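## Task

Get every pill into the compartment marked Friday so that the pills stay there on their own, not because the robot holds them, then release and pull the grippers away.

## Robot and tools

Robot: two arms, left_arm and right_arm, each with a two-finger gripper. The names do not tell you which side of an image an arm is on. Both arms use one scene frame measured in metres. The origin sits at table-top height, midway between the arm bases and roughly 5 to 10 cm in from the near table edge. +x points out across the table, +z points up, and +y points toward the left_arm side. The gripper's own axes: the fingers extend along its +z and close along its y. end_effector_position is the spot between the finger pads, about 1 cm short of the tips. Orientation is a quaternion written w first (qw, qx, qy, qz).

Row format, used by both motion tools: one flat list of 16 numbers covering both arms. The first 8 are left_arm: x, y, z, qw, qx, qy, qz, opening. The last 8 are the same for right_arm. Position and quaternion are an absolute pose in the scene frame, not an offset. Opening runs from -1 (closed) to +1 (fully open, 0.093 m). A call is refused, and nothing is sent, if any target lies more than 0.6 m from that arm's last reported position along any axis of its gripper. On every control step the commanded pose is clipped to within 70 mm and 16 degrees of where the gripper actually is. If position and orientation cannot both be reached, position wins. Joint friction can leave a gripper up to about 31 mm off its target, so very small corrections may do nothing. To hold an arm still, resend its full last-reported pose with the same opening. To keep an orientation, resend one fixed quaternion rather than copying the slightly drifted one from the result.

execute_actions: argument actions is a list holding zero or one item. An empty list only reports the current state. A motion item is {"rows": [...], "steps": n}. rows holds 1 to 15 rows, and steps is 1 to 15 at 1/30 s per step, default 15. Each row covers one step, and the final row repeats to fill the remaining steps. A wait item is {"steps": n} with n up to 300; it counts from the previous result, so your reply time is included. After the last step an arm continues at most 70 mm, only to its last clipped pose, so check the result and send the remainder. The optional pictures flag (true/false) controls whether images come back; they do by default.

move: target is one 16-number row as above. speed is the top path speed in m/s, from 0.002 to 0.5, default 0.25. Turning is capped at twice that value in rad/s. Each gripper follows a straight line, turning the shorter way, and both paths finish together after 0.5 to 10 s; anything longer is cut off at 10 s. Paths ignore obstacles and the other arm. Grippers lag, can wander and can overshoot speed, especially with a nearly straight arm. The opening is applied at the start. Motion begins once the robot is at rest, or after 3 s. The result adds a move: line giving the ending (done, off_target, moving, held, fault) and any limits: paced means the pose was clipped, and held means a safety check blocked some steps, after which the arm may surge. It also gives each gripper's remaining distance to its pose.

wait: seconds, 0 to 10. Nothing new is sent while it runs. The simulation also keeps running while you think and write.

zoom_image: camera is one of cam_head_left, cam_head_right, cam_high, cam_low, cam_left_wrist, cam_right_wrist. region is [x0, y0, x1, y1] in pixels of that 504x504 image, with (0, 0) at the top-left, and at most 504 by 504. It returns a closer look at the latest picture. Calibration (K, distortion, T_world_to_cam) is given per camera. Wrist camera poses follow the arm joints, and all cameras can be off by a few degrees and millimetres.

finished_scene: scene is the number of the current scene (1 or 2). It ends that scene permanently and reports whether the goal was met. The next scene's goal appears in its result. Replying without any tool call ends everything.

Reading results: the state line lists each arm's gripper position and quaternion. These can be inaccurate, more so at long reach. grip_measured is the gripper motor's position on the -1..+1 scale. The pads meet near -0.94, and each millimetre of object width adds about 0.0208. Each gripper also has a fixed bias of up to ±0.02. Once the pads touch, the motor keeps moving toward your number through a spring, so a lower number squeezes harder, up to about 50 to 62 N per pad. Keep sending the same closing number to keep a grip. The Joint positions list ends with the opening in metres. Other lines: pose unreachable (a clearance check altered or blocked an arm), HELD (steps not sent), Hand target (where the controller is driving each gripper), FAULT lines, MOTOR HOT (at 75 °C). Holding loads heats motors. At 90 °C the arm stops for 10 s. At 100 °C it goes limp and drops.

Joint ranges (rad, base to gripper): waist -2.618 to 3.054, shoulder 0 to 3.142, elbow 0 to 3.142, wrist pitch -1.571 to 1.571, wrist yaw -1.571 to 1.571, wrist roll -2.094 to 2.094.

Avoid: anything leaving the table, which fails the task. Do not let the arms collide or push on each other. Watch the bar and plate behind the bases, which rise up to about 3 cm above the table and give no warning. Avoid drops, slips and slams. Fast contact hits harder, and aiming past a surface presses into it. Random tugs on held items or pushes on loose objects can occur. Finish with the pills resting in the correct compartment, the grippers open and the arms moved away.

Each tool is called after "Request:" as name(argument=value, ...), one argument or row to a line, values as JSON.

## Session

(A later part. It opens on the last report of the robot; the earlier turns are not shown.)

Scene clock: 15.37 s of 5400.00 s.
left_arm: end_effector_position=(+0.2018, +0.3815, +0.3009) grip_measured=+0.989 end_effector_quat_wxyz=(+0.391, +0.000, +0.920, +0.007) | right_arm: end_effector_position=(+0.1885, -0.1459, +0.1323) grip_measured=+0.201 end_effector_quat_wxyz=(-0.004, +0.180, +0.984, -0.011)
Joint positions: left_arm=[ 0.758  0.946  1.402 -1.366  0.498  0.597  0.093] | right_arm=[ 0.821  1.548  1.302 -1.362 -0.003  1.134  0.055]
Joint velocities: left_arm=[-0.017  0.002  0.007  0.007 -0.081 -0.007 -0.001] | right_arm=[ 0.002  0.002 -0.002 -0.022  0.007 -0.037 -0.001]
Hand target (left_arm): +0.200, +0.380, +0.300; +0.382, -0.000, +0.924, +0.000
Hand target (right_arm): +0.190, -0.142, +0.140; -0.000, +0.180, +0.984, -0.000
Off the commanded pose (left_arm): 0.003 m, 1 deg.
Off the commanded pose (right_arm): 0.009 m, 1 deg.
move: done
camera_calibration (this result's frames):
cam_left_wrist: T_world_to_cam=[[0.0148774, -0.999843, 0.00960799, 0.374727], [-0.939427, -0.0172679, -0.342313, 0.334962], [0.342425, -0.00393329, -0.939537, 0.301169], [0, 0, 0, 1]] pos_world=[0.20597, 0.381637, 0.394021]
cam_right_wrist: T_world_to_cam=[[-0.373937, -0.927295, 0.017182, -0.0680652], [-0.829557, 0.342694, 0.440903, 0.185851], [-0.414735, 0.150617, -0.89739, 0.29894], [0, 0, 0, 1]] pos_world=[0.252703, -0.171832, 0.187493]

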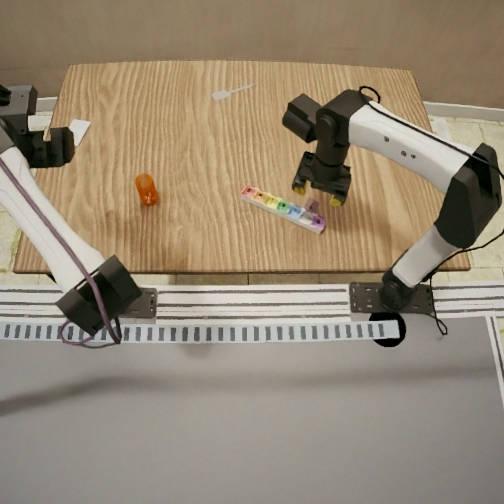

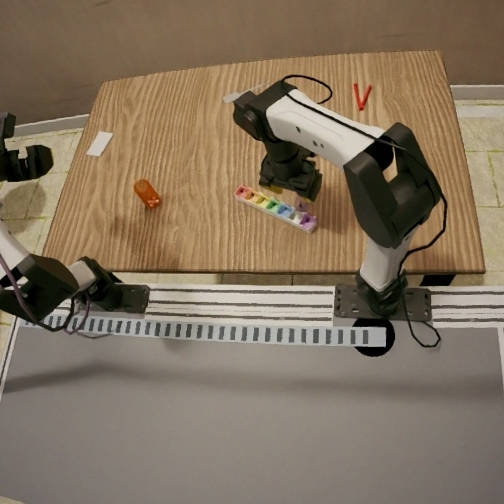

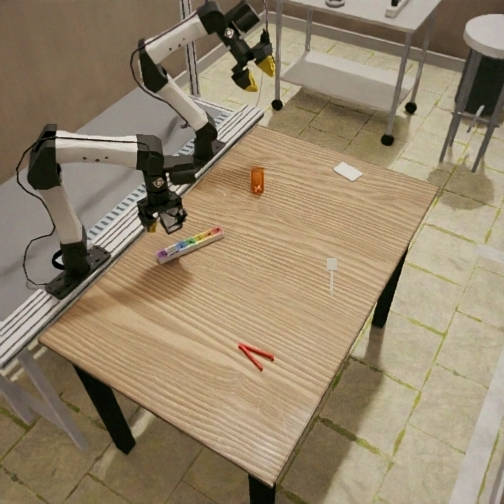

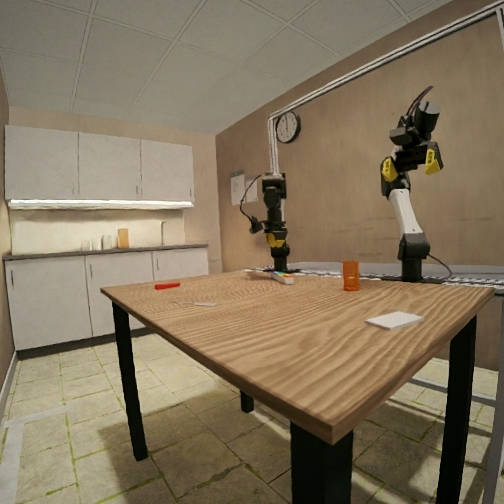

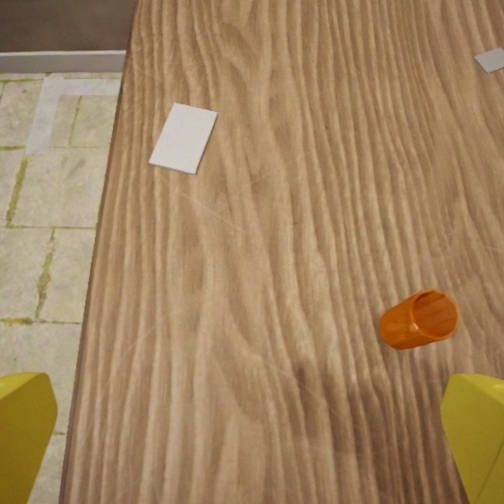

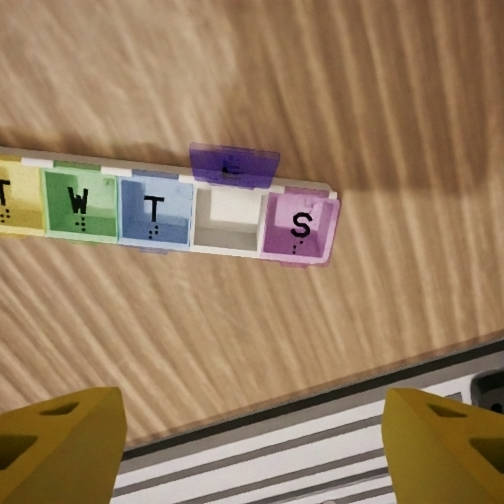

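Request:
move(
  target=[0.2,0.38,0.3,0.38,0,0.92,0,1,0.21,0.14,0.12,0.606,-0.364,0.606,0.364,1],
  speed=0.35,
)

Request:
move(
  target=[0.2,0.38,0.3,0.38,0,0.92,0,1,0.218,0.16,0.052,0.606,-0.364,0.606,0.364,1],
  speed=0.12,
)

Scene clock: 19.93 s of 5400.00 s.
left_arm: end_effector_position=(+0.2018, +0.3815, +0.3009) grip_measured=+0.989 end_effector_quat_wxyz=(+0.391, +0.000, +0.920, +0.007) | right_arm: end_effector_position=(+0.2034, +0.1375, +0.1129) grip_measured=+0.988 end_effector_quat_wxyz=(+0.593, -0.371, +0.614, +0.367)
Joint positions: left_arm=[ 0.758  0.946  1.402 -1.366  0.498  0.597  0.093] | right_arm=[1.248 2.065 0.737 1.288 0.102 0.028 0.093]
Joint velocities: left_arm=[-0.007 -0.002 -0.012  0.051 -0.066  0.081  0.   ] | right_arm=[-0.002  0.002 -0.002  0.022 -0.081 -0.037 -0.   ]
Hand target (left_arm): +0.200, +0.380, +0.300; +0.382, -0.000, +0.924, +0.000
Hand target (right_arm): +0.209, +0.142, +0.119; +0.602, -0.367, +0.605, +0.370
Off the commanded pose (left_arm): 0.003 m, 1 deg.
Off the commanded pose (right_arm): 0.010 m, 2 deg.
move: done
camera_calibration (this result's frames):
cam_left_wrist: T_world_to_cam=[[0.0148774, -0.999843, 0.00960799, 0.374727], [-0.939427, -0.0172679, -0.342313, 0.334962], [0.342425, -0.00393329, -0.939537, 0.301169], [0, 0, 0, 1]] pos_world=[0.20597, 0.381637, 0.394021]
cam_right_wrist: T_world_to_cam=[[0.891976, -0.450903, -0.0326524, -0.11666], [-0.234645, -0.400016, -0.885962, 0.240632], [0.386421, 0.797918, -0.462607, -0.0560009], [0, 0, 0, 1]] pos_world=[0.182161, 0.0883385, 0.183475]

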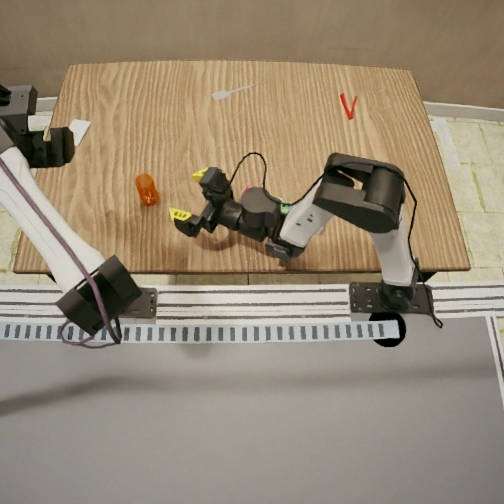

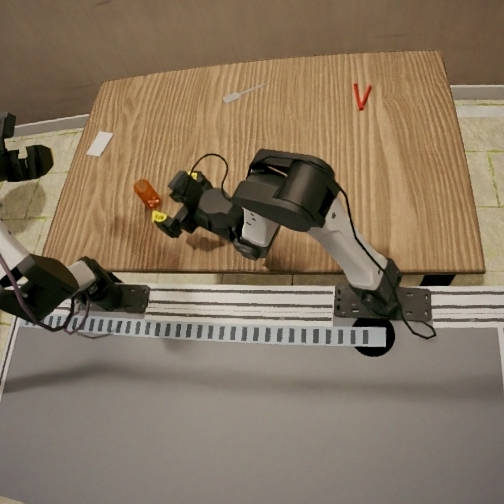

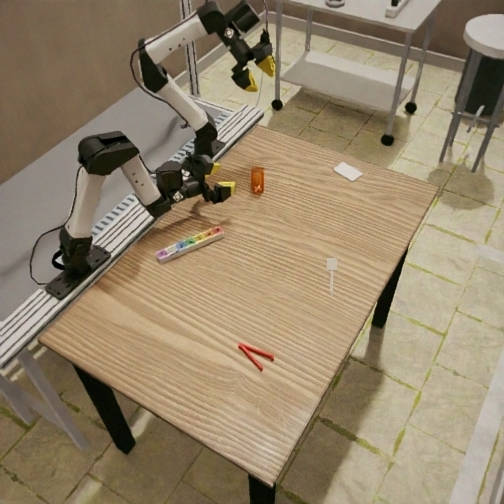

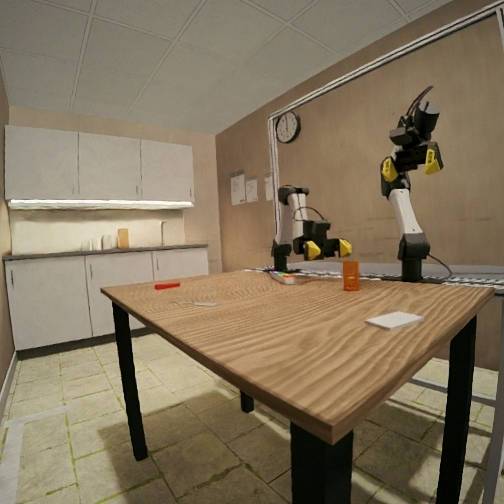

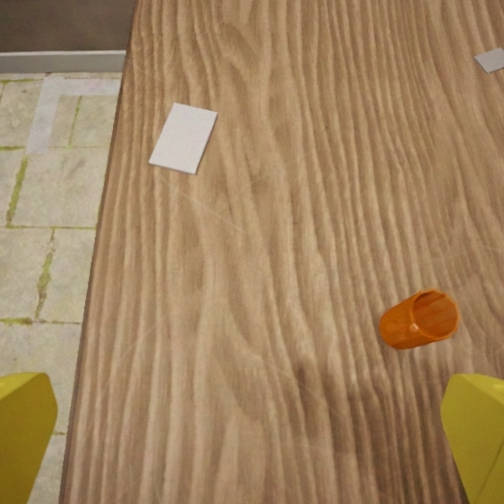

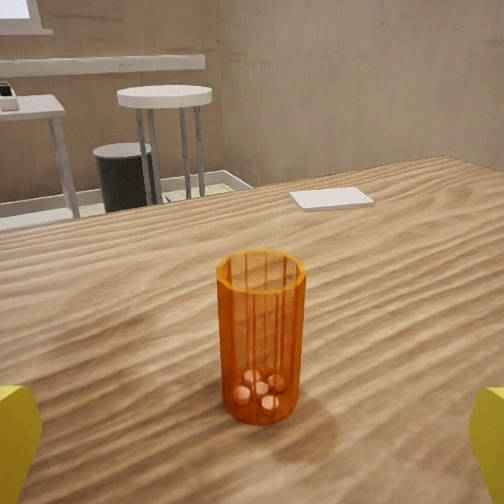

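Scene clock: 21.10 s of 5400.00 s.
left_arm: end_effector_position=(+0.2018, +0.3815, +0.3009) grip_measured=+0.989 end_effector_quat_wxyz=(+0.391, +0.000, +0.920, +0.007) | right_arm: end_effector_position=(+0.2125, +0.1563, +0.0456) grip_measured=+0.988 end_effector_quat_wxyz=(+0.594, -0.373, +0.614, +0.362)
Joint positions: left_arm=[ 0.758  0.946  1.402 -1.366  0.498  0.597  0.093] | right_arm=[1.248 2.372 0.855 1.474 0.106 0.021 0.093]
Joint velocities: left_arm=[ 0.002 -0.002 -0.002  0.007 -0.007 -0.007  0.001] | right_arm=[ 0.022  0.002 -0.012 -0.007 -0.037 -0.051  0.   ]
Hand target (left_arm): +0.200, +0.380, +0.300; +0.382, -0.000, +0.924, +0.000
Hand target (right_arm): +0.218, +0.161, +0.053; +0.606, -0.364, +0.606, +0.364
Off the commanded pose (left_arm): 0.003 m, 1 deg.
Off the commanded pose (right_arm): 0.009 m, 2 deg.
move: done
camera_calibration (this result's frames):
cam_left_wrist: T_world_to_cam=[[0.0148774, -0.999843, 0.00960799, 0.374727], [-0.939427, -0.0172679, -0.342313, 0.334962], [0.342425, -0.00393329, -0.939537, 0.301169], [0, 0, 0, 1]] pos_world=[0.20597, 0.381637, 0.394021]
cam_right_wrist: T_world_to_cam=[[0.890308, -0.454676, -0.0249424, -0.117913], [-0.231532, -0.404839, -0.884589, 0.190634], [0.392104, 0.793331, -0.465704, -0.10596], [0, 0, 0, 1]] pos_world=[0.190664, 0.107625, 0.116346]

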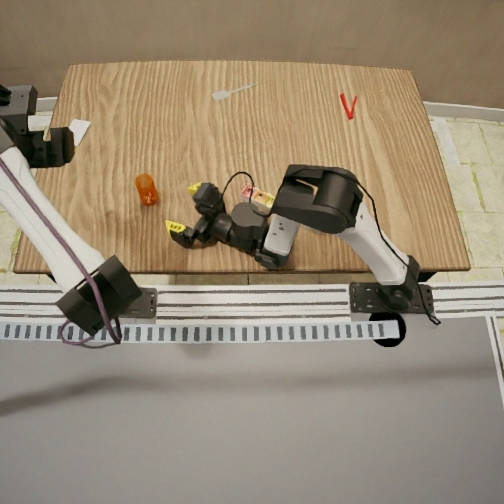

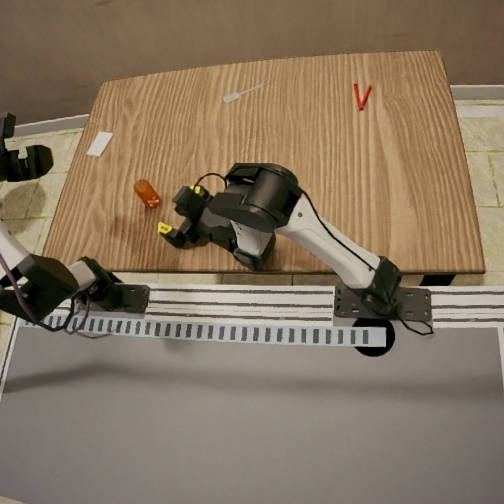

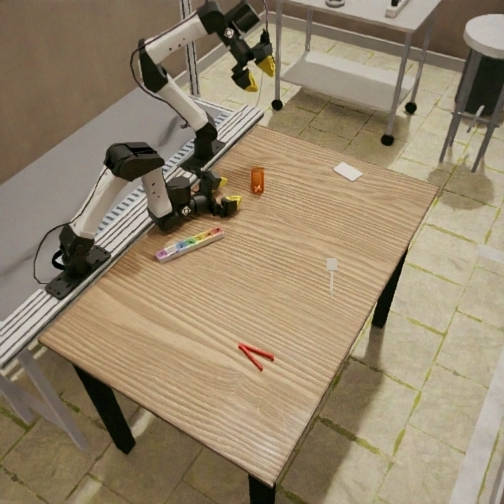

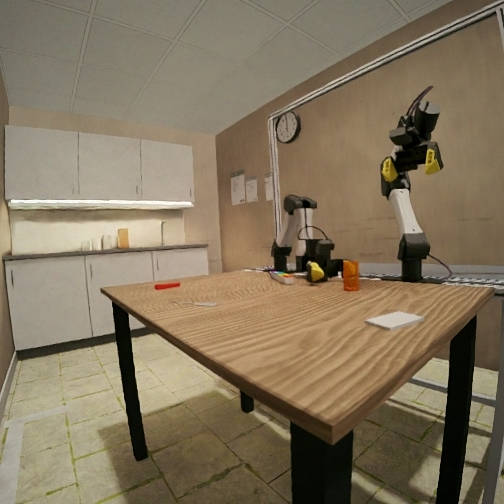

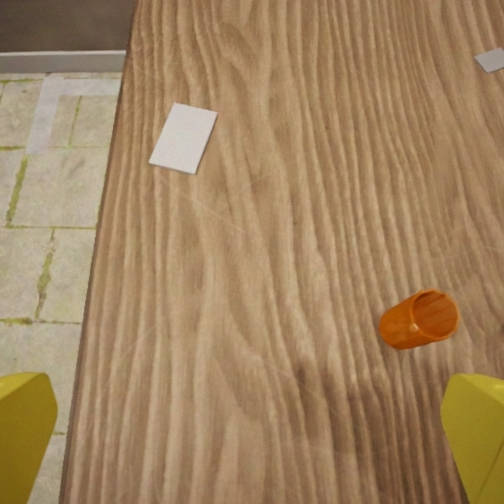

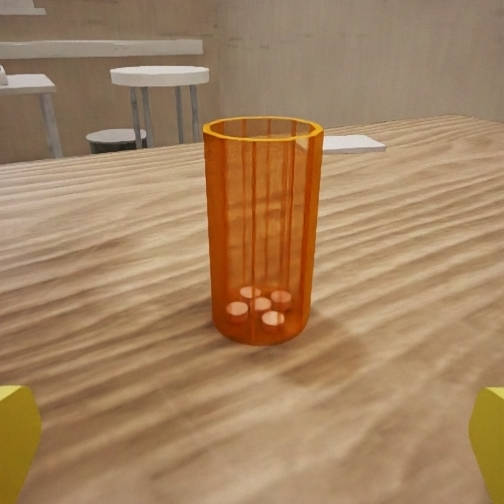

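Request:
move(
  target=[0.2,0.38,0.3,0.38,0,0.92,0,1,0.266,0.248,0.052,0.606,-0.364,0.606,0.364,1],
  speed=0.08,
)

Request:
move(
  target=[0.2,0.38,0.3,0.38,0,0.92,0,1,0.266,0.248,0.052,0.606,-0.364,0.606,0.364,-0.27],
)

Request:
move(
  target=[0.2,0.38,0.3,0.38,0,0.92,0,1,0.22,0.16,0.13,0.606,-0.364,0.606,0.364,-0.27],
  speed=0.15,
)

Scene clock: 23.57 s of 5400.00 s.
left_arm: end_effector_position=(+0.2018, +0.3815, +0.3009) grip_measured=+0.989 end_effector_quat_wxyz=(+0.391, +0.000, +0.920, +0.007) | right_arm: end_effector_position=(+0.2582, +0.2458, +0.0517) grip_measured=+0.988 end_effector_quat_wxyz=(+0.602, -0.365, +0.609, +0.365)
Joint positions: left_arm=[ 0.758  0.946  1.402 -1.366  0.498  0.597  0.093] | right_arm=[1.229 2.544 1.344 1.18  0.095 0.02  0.093]
Joint velocities: left_arm=[-0.007 -0.012 -0.017  0.007 -0.037 -0.037 -0.001] | right_arm=[ 0.002 -0.017  0.002 -0.022 -0.037 -0.022  0.001]
Hand target (left_arm): +0.200, +0.380, +0.300; +0.382, -0.000, +0.924, +0.000
Hand target (right_arm): +0.264, +0.249, +0.053; +0.606, -0.364, +0.606, +0.364
Off the commanded pose (left_arm): 0.003 m, 1 deg.
Off the commanded pose (right_arm): 0.008 m, 1 deg.
move: done
camera_calibration (this result's frames):
cam_left_wrist: T_world_to_cam=[[0.0148774, -0.999843, 0.00960799, 0.374727], [-0.939427, -0.0172679, -0.342313, 0.334962], [0.342425, -0.00393329, -0.939537, 0.301169], [0, 0, 0, 1]] pos_world=[0.20597, 0.381637, 0.394021]
cam_right_wrist: T_world_to_cam=[[0.886839, -0.461278, -0.0271856, -0.115123], [-0.227166, -0.383998, -0.894953, 0.237147], [0.402383, 0.799855, -0.445331, -0.197426], [0, 0, 0, 1]] pos_world=[0.235408, 0.195872, 0.121186]

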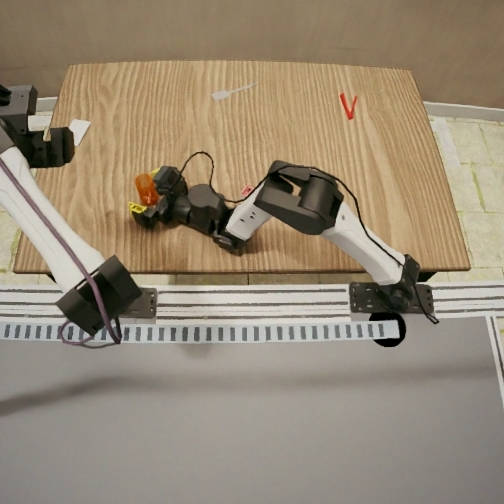

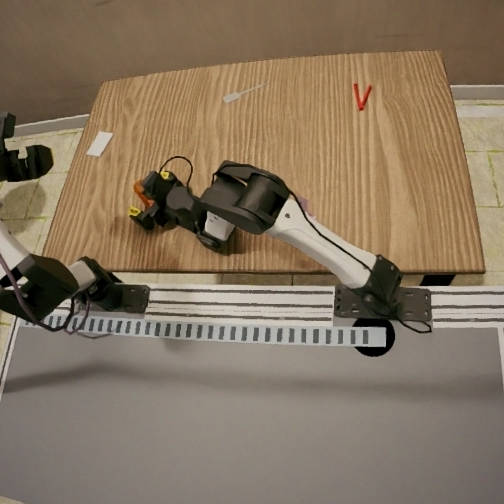

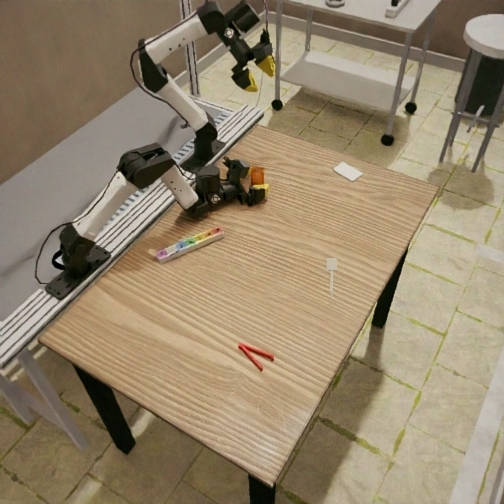

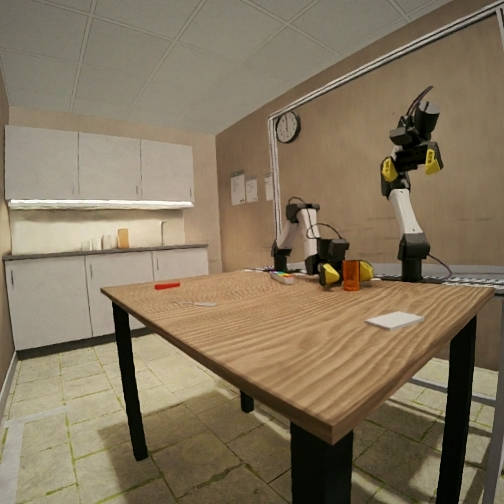

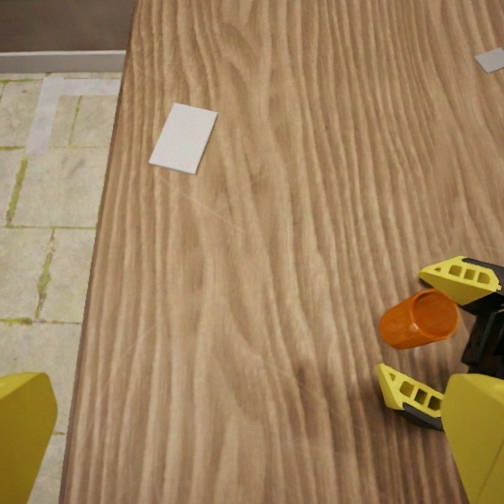

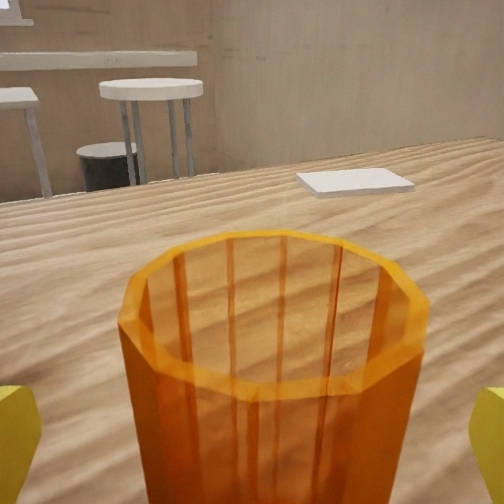

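Scene clock: 24.27 s of 5400.00 s.
left_arm: end_effector_position=(+0.2018, +0.3815, +0.3009) grip_measured=+0.989 end_effector_quat_wxyz=(+0.391, +0.000, +0.920, +0.007) | right_arm: end_effector_position=(+0.2596, +0.2453, +0.0517) grip_measured=-0.252 end_effector_quat_wxyz=(+0.602, -0.365, +0.609, +0.365)
Joint positions: left_arm=[ 0.758  0.946  1.402 -1.366  0.498  0.597  0.093] | right_arm=[1.226 2.544 1.344 1.18  0.093 0.02  0.033]
Joint velocities: left_arm=[ 0.027  0.002 -0.012 -0.007  0.007  0.007 -0.001] | right_arm=[-0.012 -0.017 -0.007 -0.007  0.037  0.051 -0.   ]
Hand target (left_arm): +0.200, +0.380, +0.300; +0.382, -0.000, +0.924, +0.000
Hand target (right_arm): +0.266, +0.248, +0.052; +0.606, -0.364, +0.606, +0.364
Off the commanded pose (left_arm): 0.003 m, 1 deg.
Off the commanded pose (right_arm): 0.007 m, 1 deg.
move: done
camera_calibration (this result's frames):
cam_left_wrist: T_world_to_cam=[[0.0148774, -0.999843, 0.00960799, 0.374727], [-0.939427, -0.0172679, -0.342313, 0.334962], [0.342425, -0.00393329, -0.939537, 0.301169], [0, 0, 0, 1]] pos_world=[0.20597, 0.381637, 0.394021]
cam_right_wrist: T_world_to_cam=[[0.886662, -0.461616, -0.0272433, -0.116443], [-0.227358, -0.383887, -0.894952, 0.237278], [0.402666, 0.799714, -0.44533, -0.197547], [0, 0, 0, 1]] pos_world=[0.236738, 0.195317, 0.121206]

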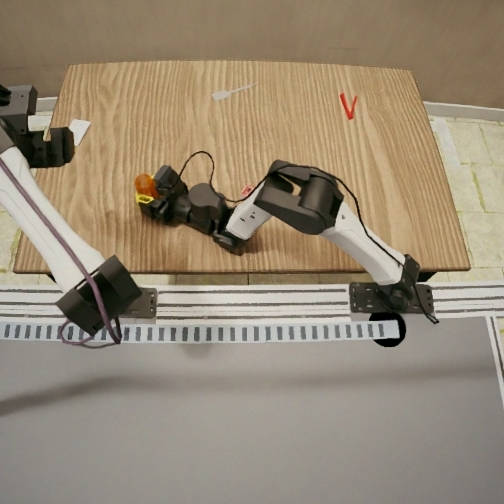

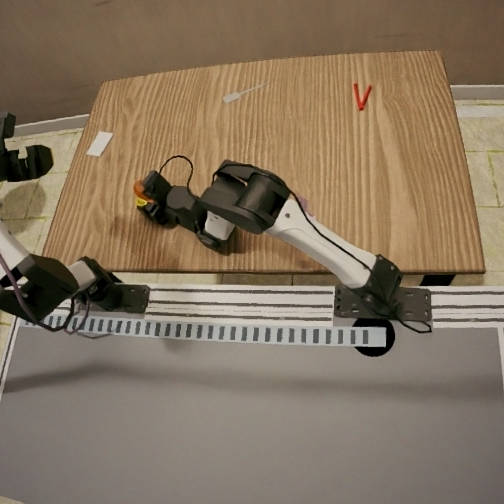

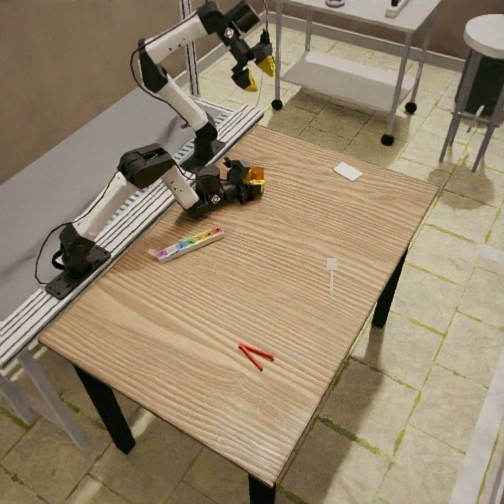

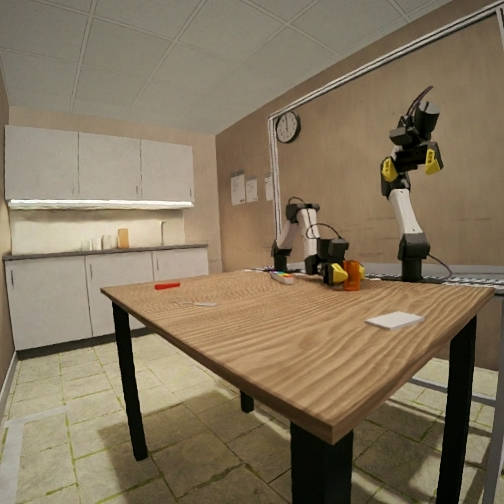

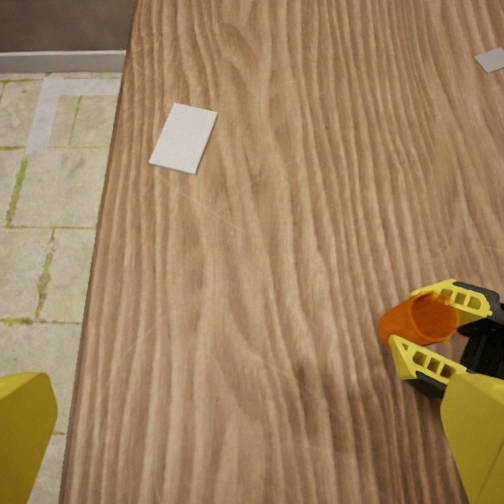

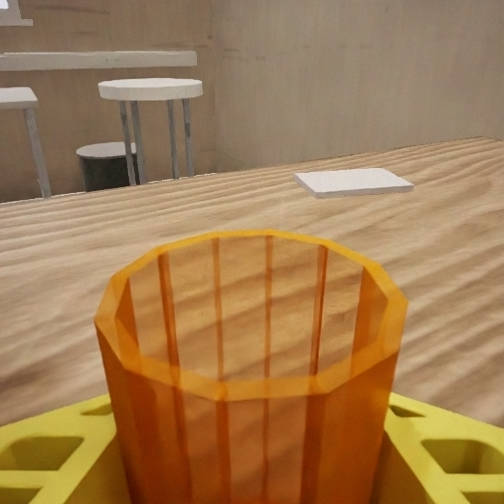

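Scene clock: 25.60 s of 5400.00 s.
left_arm: end_effector_position=(+0.2018, +0.3815, +0.3009) grip_measured=+0.989 end_effector_quat_wxyz=(+0.391, +0.000, +0.920, +0.007) | right_arm: end_effector_position=(+0.2243, +0.1629, +0.1274) grip_measured=-0.252 end_effector_quat_wxyz=(+0.605, -0.363, +0.607, +0.367)
Joint positions: left_arm=[ 0.758  0.946  1.402 -1.366  0.498  0.597  0.093] | right_arm=[1.226 2.108 0.88  1.218 0.093 0.02  0.033]
Joint velocities: left_arm=[-0.017  0.007 -0.007  0.022 -0.037  0.022 -0.   ] | right_arm=[-0.002  0.012 -0.012  0.095  0.037 -0.037 -0.   ]
Hand target (left_arm): +0.200, +0.380, +0.300; +0.382, -0.000, +0.924, +0.000
Hand target (right_arm): +0.221, +0.159, +0.129; +0.606, -0.364, +0.606, +0.364
Off the commanded pose (left_arm): 0.003 m, 1 deg.
Off the commanded pose (right_arm): 0.006 m, 0 deg.
move: done
camera_calibration (this result's frames):
cam_left_wrist: T_world_to_cam=[[0.0148774, -0.999843, 0.00960799, 0.374727], [-0.939427, -0.0172679, -0.342313, 0.334962], [0.342425, -0.00393329, -0.939537, 0.301169], [0, 0, 0, 1]] pos_world=[0.20597, 0.381637, 0.394021]
cam_right_wrist: T_world_to_cam=[[0.886649, -0.46159, -0.02807, -0.121049], [-0.224172, -0.375926, -0.899126, 0.26393], [0.404475, 0.803502, -0.43679, -0.0858798], [0, 0, 0, 1]] pos_world=[0.20123, 0.112348, 0.196397]

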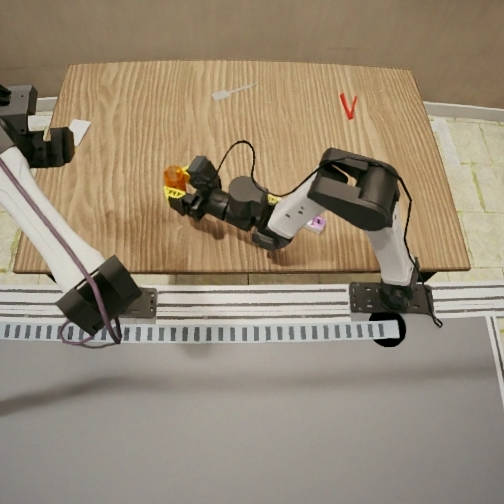

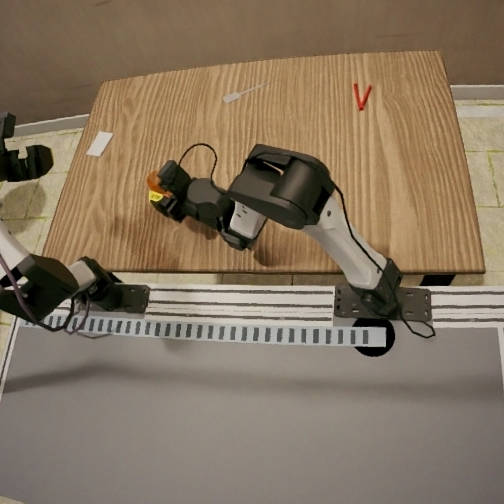

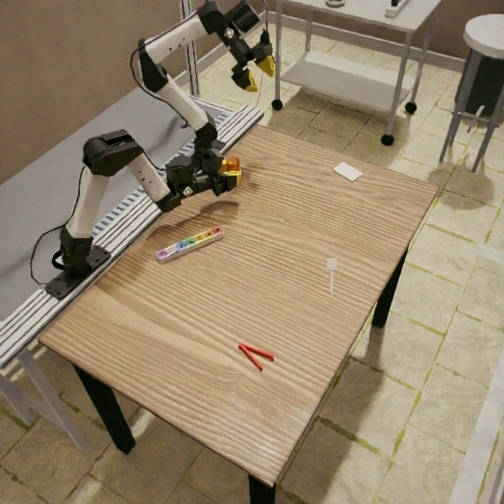

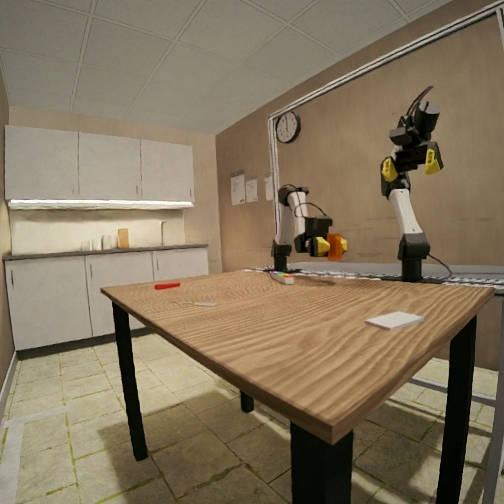

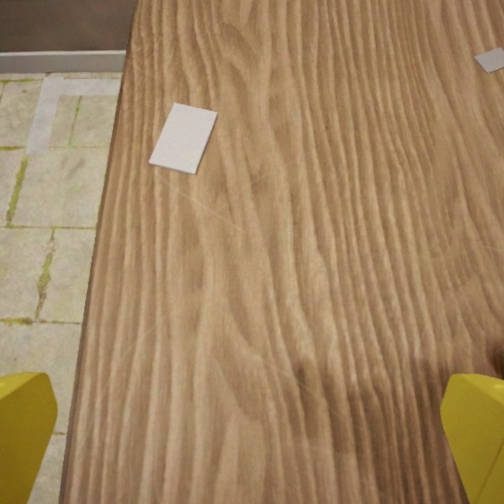

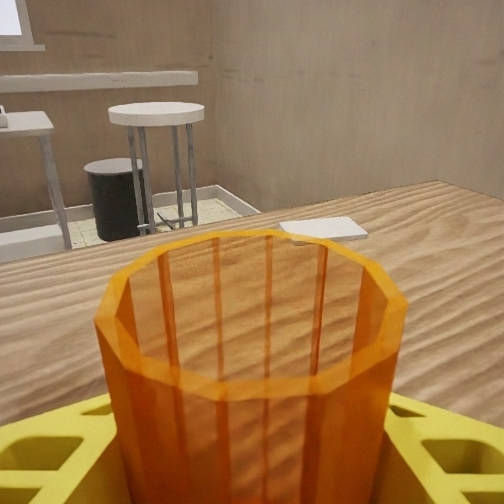

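Request:
move(
  target=[0.2,0.38,0.3,0.38,0,0.92,0,1,0.161,-0.114,0.09,0.195,0.199,0.924,0.257,-0.27],
  speed=0.18,
)

Scene clock: 31.27 s of 5400.00 s.
left_arm: end_effector_position=(+0.2018, +0.3815, +0.3009) grip_measured=+0.989 end_effector_quat_wxyz=(+0.391, +0.000, +0.920, +0.007) | right_arm: end_effector_position=(+0.1615, -0.1200, +0.0777) grip_measured=-0.252 end_effector_quat_wxyz=(+0.197, +0.197, +0.929, +0.242)
Joint positions: left_arm=[ 0.758  0.946  1.402 -1.366  0.498  0.597  0.093] | right_arm=[ 1.108  1.004  0.531 -0.512  0.212  1.417  0.033]
Joint velocities: left_arm=[-0.007  0.012  0.002  0.007 -0.037  0.007  0.001] | right_arm=[-0.007  0.002  0.002  0.022  0.022 -0.007 -0.   ]
Hand target (left_arm): +0.200, +0.380, +0.300; +0.382, -0.000, +0.924, +0.000
Hand target (right_arm): +0.164, -0.117, +0.088; +0.198, +0.204, +0.924, +0.257
Off the commanded pose (left_arm): 0.003 m, 1 deg.
Off the commanded pose (right_arm): 0.014 m, 2 deg.
move: off_target (right_arm)
camera_calibration (this result's frames):
cam_left_wrist: T_world_to_cam=[[0.0148774, -0.999843, 0.00960799, 0.374727], [-0.939427, -0.0172679, -0.342313, 0.334962], [0.342425, -0.00393329, -0.939537, 0.301169], [0, 0, 0, 1]] pos_world=[0.20597, 0.381637, 0.394021]
cam_right_wrist: T_world_to_cam=[[-0.28758, -0.792207, -0.538243, -0.00777323], [-0.956462, 0.266765, 0.118396, 0.21507], [0.0497897, 0.548857, -0.834432, 0.202712], [0, 0, 0, 1]] pos_world=[0.193378, -0.174791, 0.139502]

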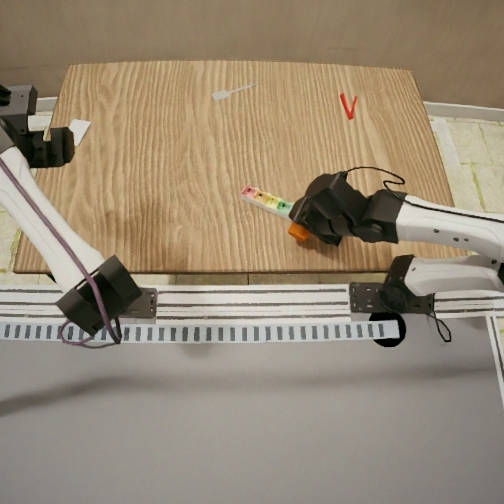

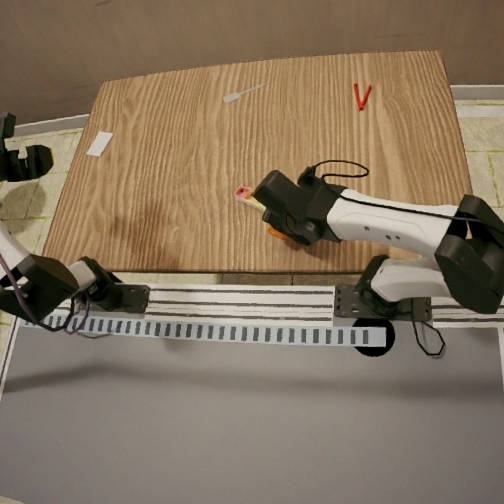

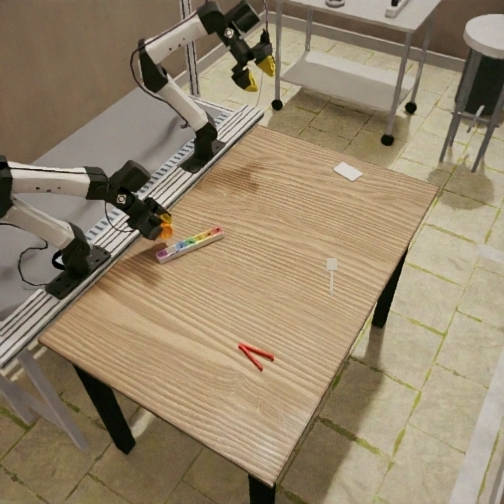

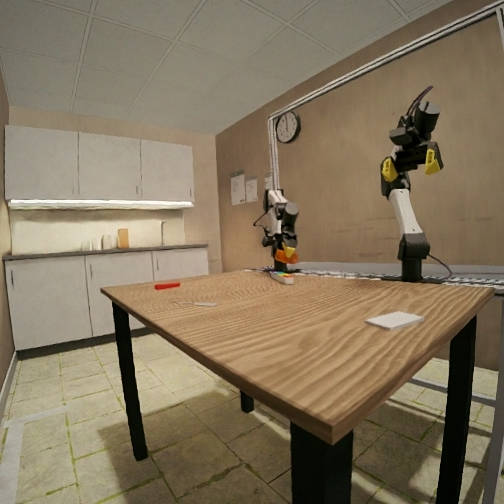

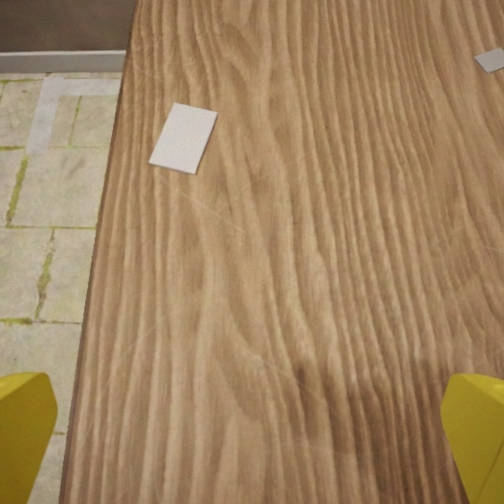

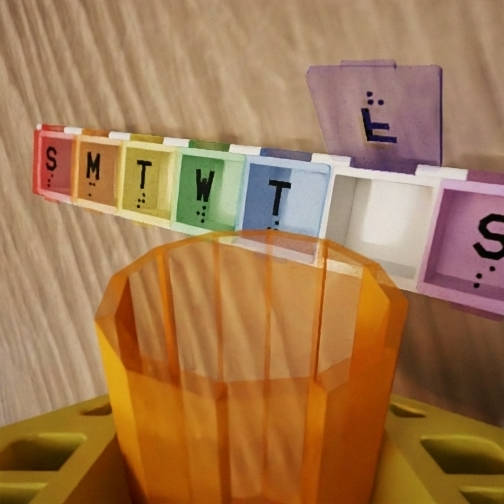

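Request:
move(
  target=[0.2,0.38,0.3,0.38,0,0.92,0,1,0.161,-0.115,0.056,0.123,0.224,0.926,0.278,-0.27],
  speed=0.04,
)

Scene clock: 34.10 s of 5400.00 s.
left_arm: end_effector_position=(+0.2018, +0.3815, +0.3009) grip_measured=+0.989 end_effector_quat_wxyz=(+0.391, +0.000, +0.920, +0.007) | right_arm: end_effector_position=(+0.1615, -0.1120, +0.0667) grip_measured=-0.252 end_effector_quat_wxyz=(+0.129, +0.221, +0.924, +0.286)
Joint positions: left_arm=[ 0.758  0.946  1.402 -1.366  0.498  0.597  0.093] | right_arm=[ 0.997  1.017  0.483 -0.412  0.013  1.417  0.033]
Joint velocities: left_arm=[ 0.007  0.017 -0.017  0.007 -0.037 -0.022  0.001] | right_arm=[ 0.012  0.002 -0.002  0.022 -0.037 -0.022 -0.   ]
Hand target (left_arm): +0.200, +0.380, +0.300; +0.382, -0.000, +0.924, +0.000
Hand target (right_arm): +0.160, -0.115, +0.056; +0.122, +0.224, +0.926, +0.277
Off the commanded pose (left_arm): 0.003 m, 1 deg.
Off the commanded pose (right_arm): 0.011 m, 1 deg.
move: off_target (right_arm)
camera_calibration (this result's frames):
cam_left_wrist: T_world_to_cam=[[0.0148774, -0.999843, 0.00960799, 0.374727], [-0.939427, -0.0172679, -0.342313, 0.334962], [0.342425, -0.00393329, -0.939537, 0.301169], [0, 0, 0, 1]] pos_world=[0.20597, 0.381637, 0.394021]
cam_right_wrist: T_world_to_cam=[[-0.350625, -0.725584, -0.592107, 0.013895], [-0.935325, 0.239431, 0.260461, 0.198363], [-0.047218, 0.645137, -0.762607, 0.210814], [0, 0, 0, 1]] pos_world=[0.20036, -0.173416, 0.117329]

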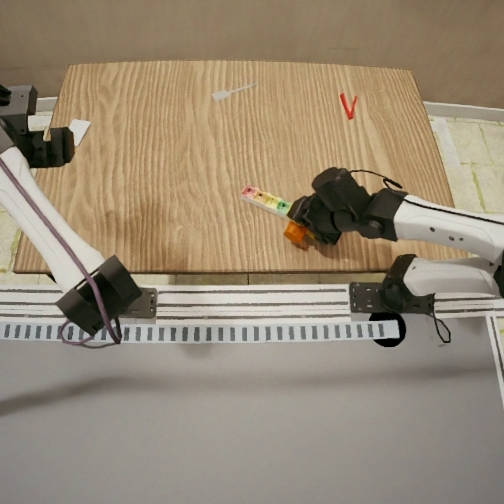

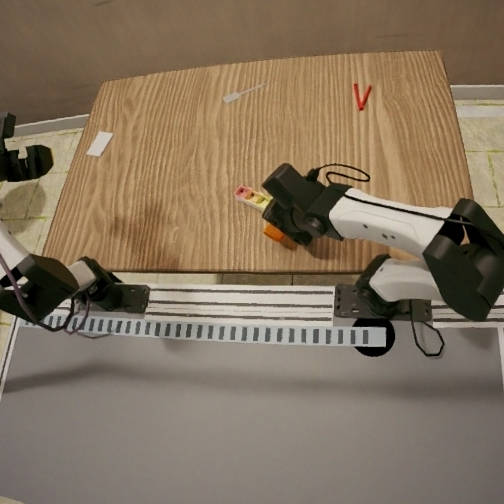

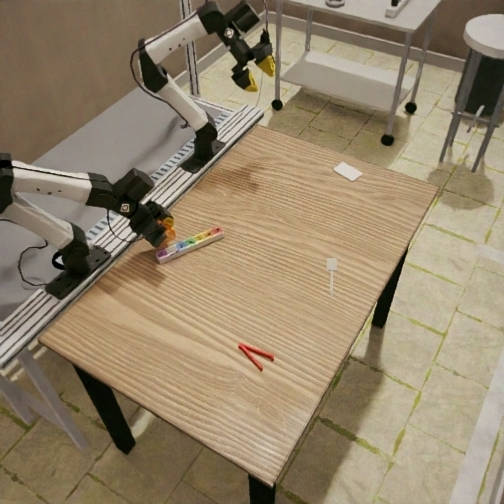

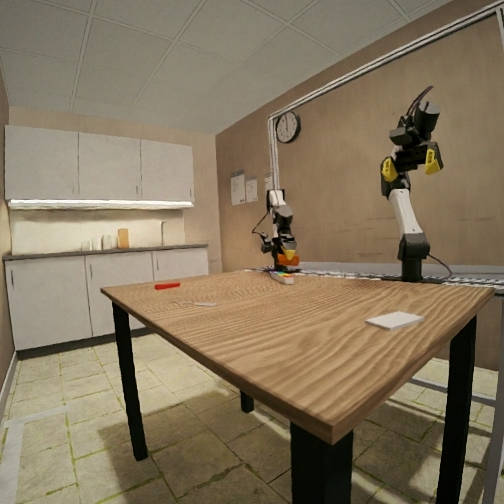

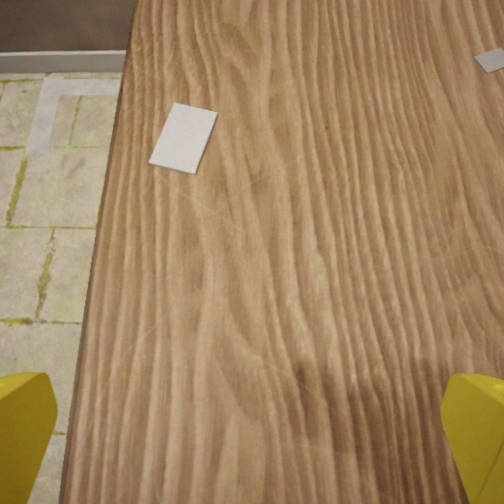

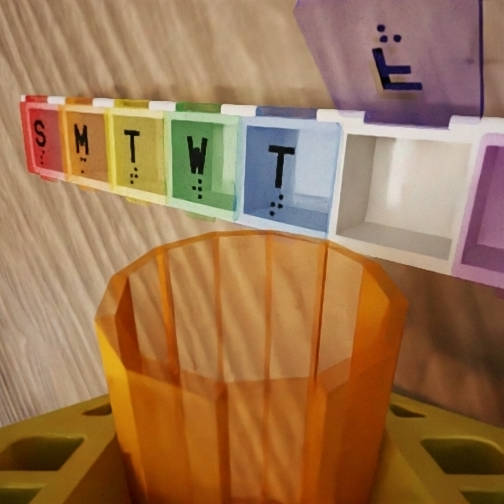

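Request:
move(
  target=[0.2,0.38,0.3,0.38,0,0.92,0,1,0.163,-0.120,0.043,0.075,0.239,0.923,0.291,-0.27],
  speed=0.03,
)

Scene clock: 36.53 s of 5400.00 s.
left_arm: end_effector_position=(+0.2018, +0.3815, +0.3009) grip_measured=+0.989 end_effector_quat_wxyz=(+0.391, +0.000, +0.920, +0.007) | right_arm: end_effector_position=(+0.1647, -0.1168, +0.0537) grip_measured=-0.252 end_effector_quat_wxyz=(+0.082, +0.239, +0.920, +0.299)
Joint positions: left_arm=[ 0.758  0.946  1.402 -1.366  0.498  0.597  0.093] | right_arm=[ 0.883  1.048  0.448 -0.365 -0.134  1.389  0.033]
Joint velocities: left_arm=[ 0.002  0.017  0.002 -0.007  0.066 -0.051 -0.   ] | right_arm=[ 0.002 -0.007  0.002 -0.007 -0.081 -0.022  0.   ]
Hand target (left_arm): +0.200, +0.380, +0.300; +0.382, -0.000, +0.924, +0.000
Hand target (right_arm): +0.163, -0.120, +0.044; +0.075, +0.240, +0.923, +0.291
Off the commanded pose (left_arm): 0.003 m, 1 deg.
Off the commanded pose (right_arm): 0.011 m, 1 deg.
move: off_target (right_arm)
camera_calibration (this result's frames):
cam_left_wrist: T_world_to_cam=[[0.0148774, -0.999843, 0.00960799, 0.374727], [-0.939427, -0.0172679, -0.342313, 0.334962], [0.342425, -0.00393329, -0.939537, 0.301169], [0, 0, 0, 1]] pos_world=[0.20597, 0.381637, 0.394021]
cam_right_wrist: T_world_to_cam=[[-0.408149, -0.693219, -0.594022, 0.0172639], [-0.906027, 0.227804, 0.35668, 0.194524], [-0.111937, 0.683778, -0.721053, 0.217109], [0, 0, 0, 1]] pos_world=[0.207593, -0.1808, 0.0974194]

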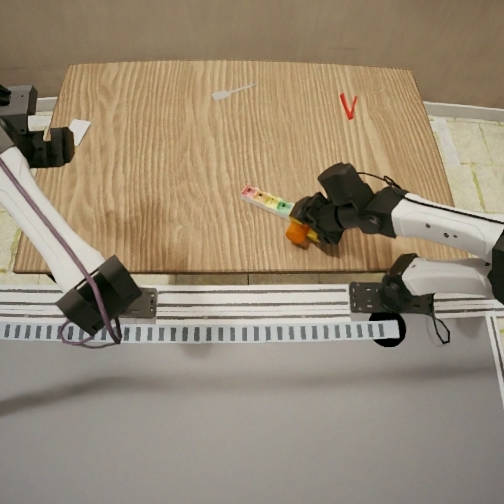

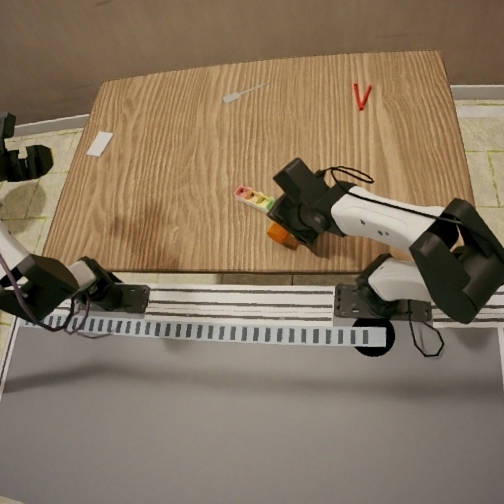

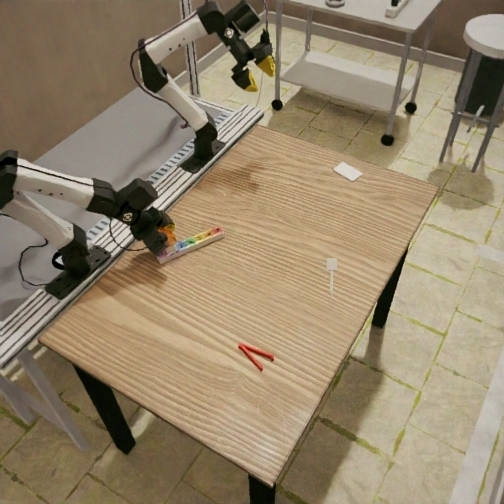

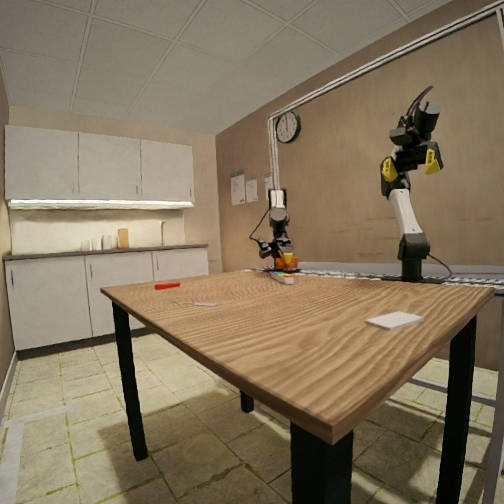

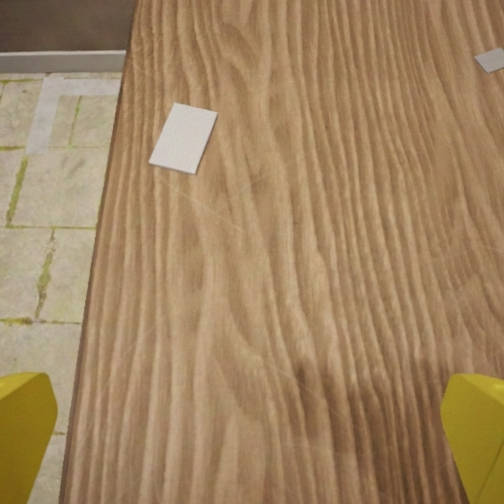

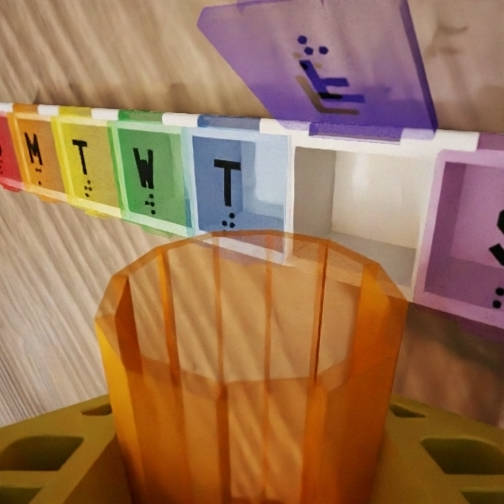

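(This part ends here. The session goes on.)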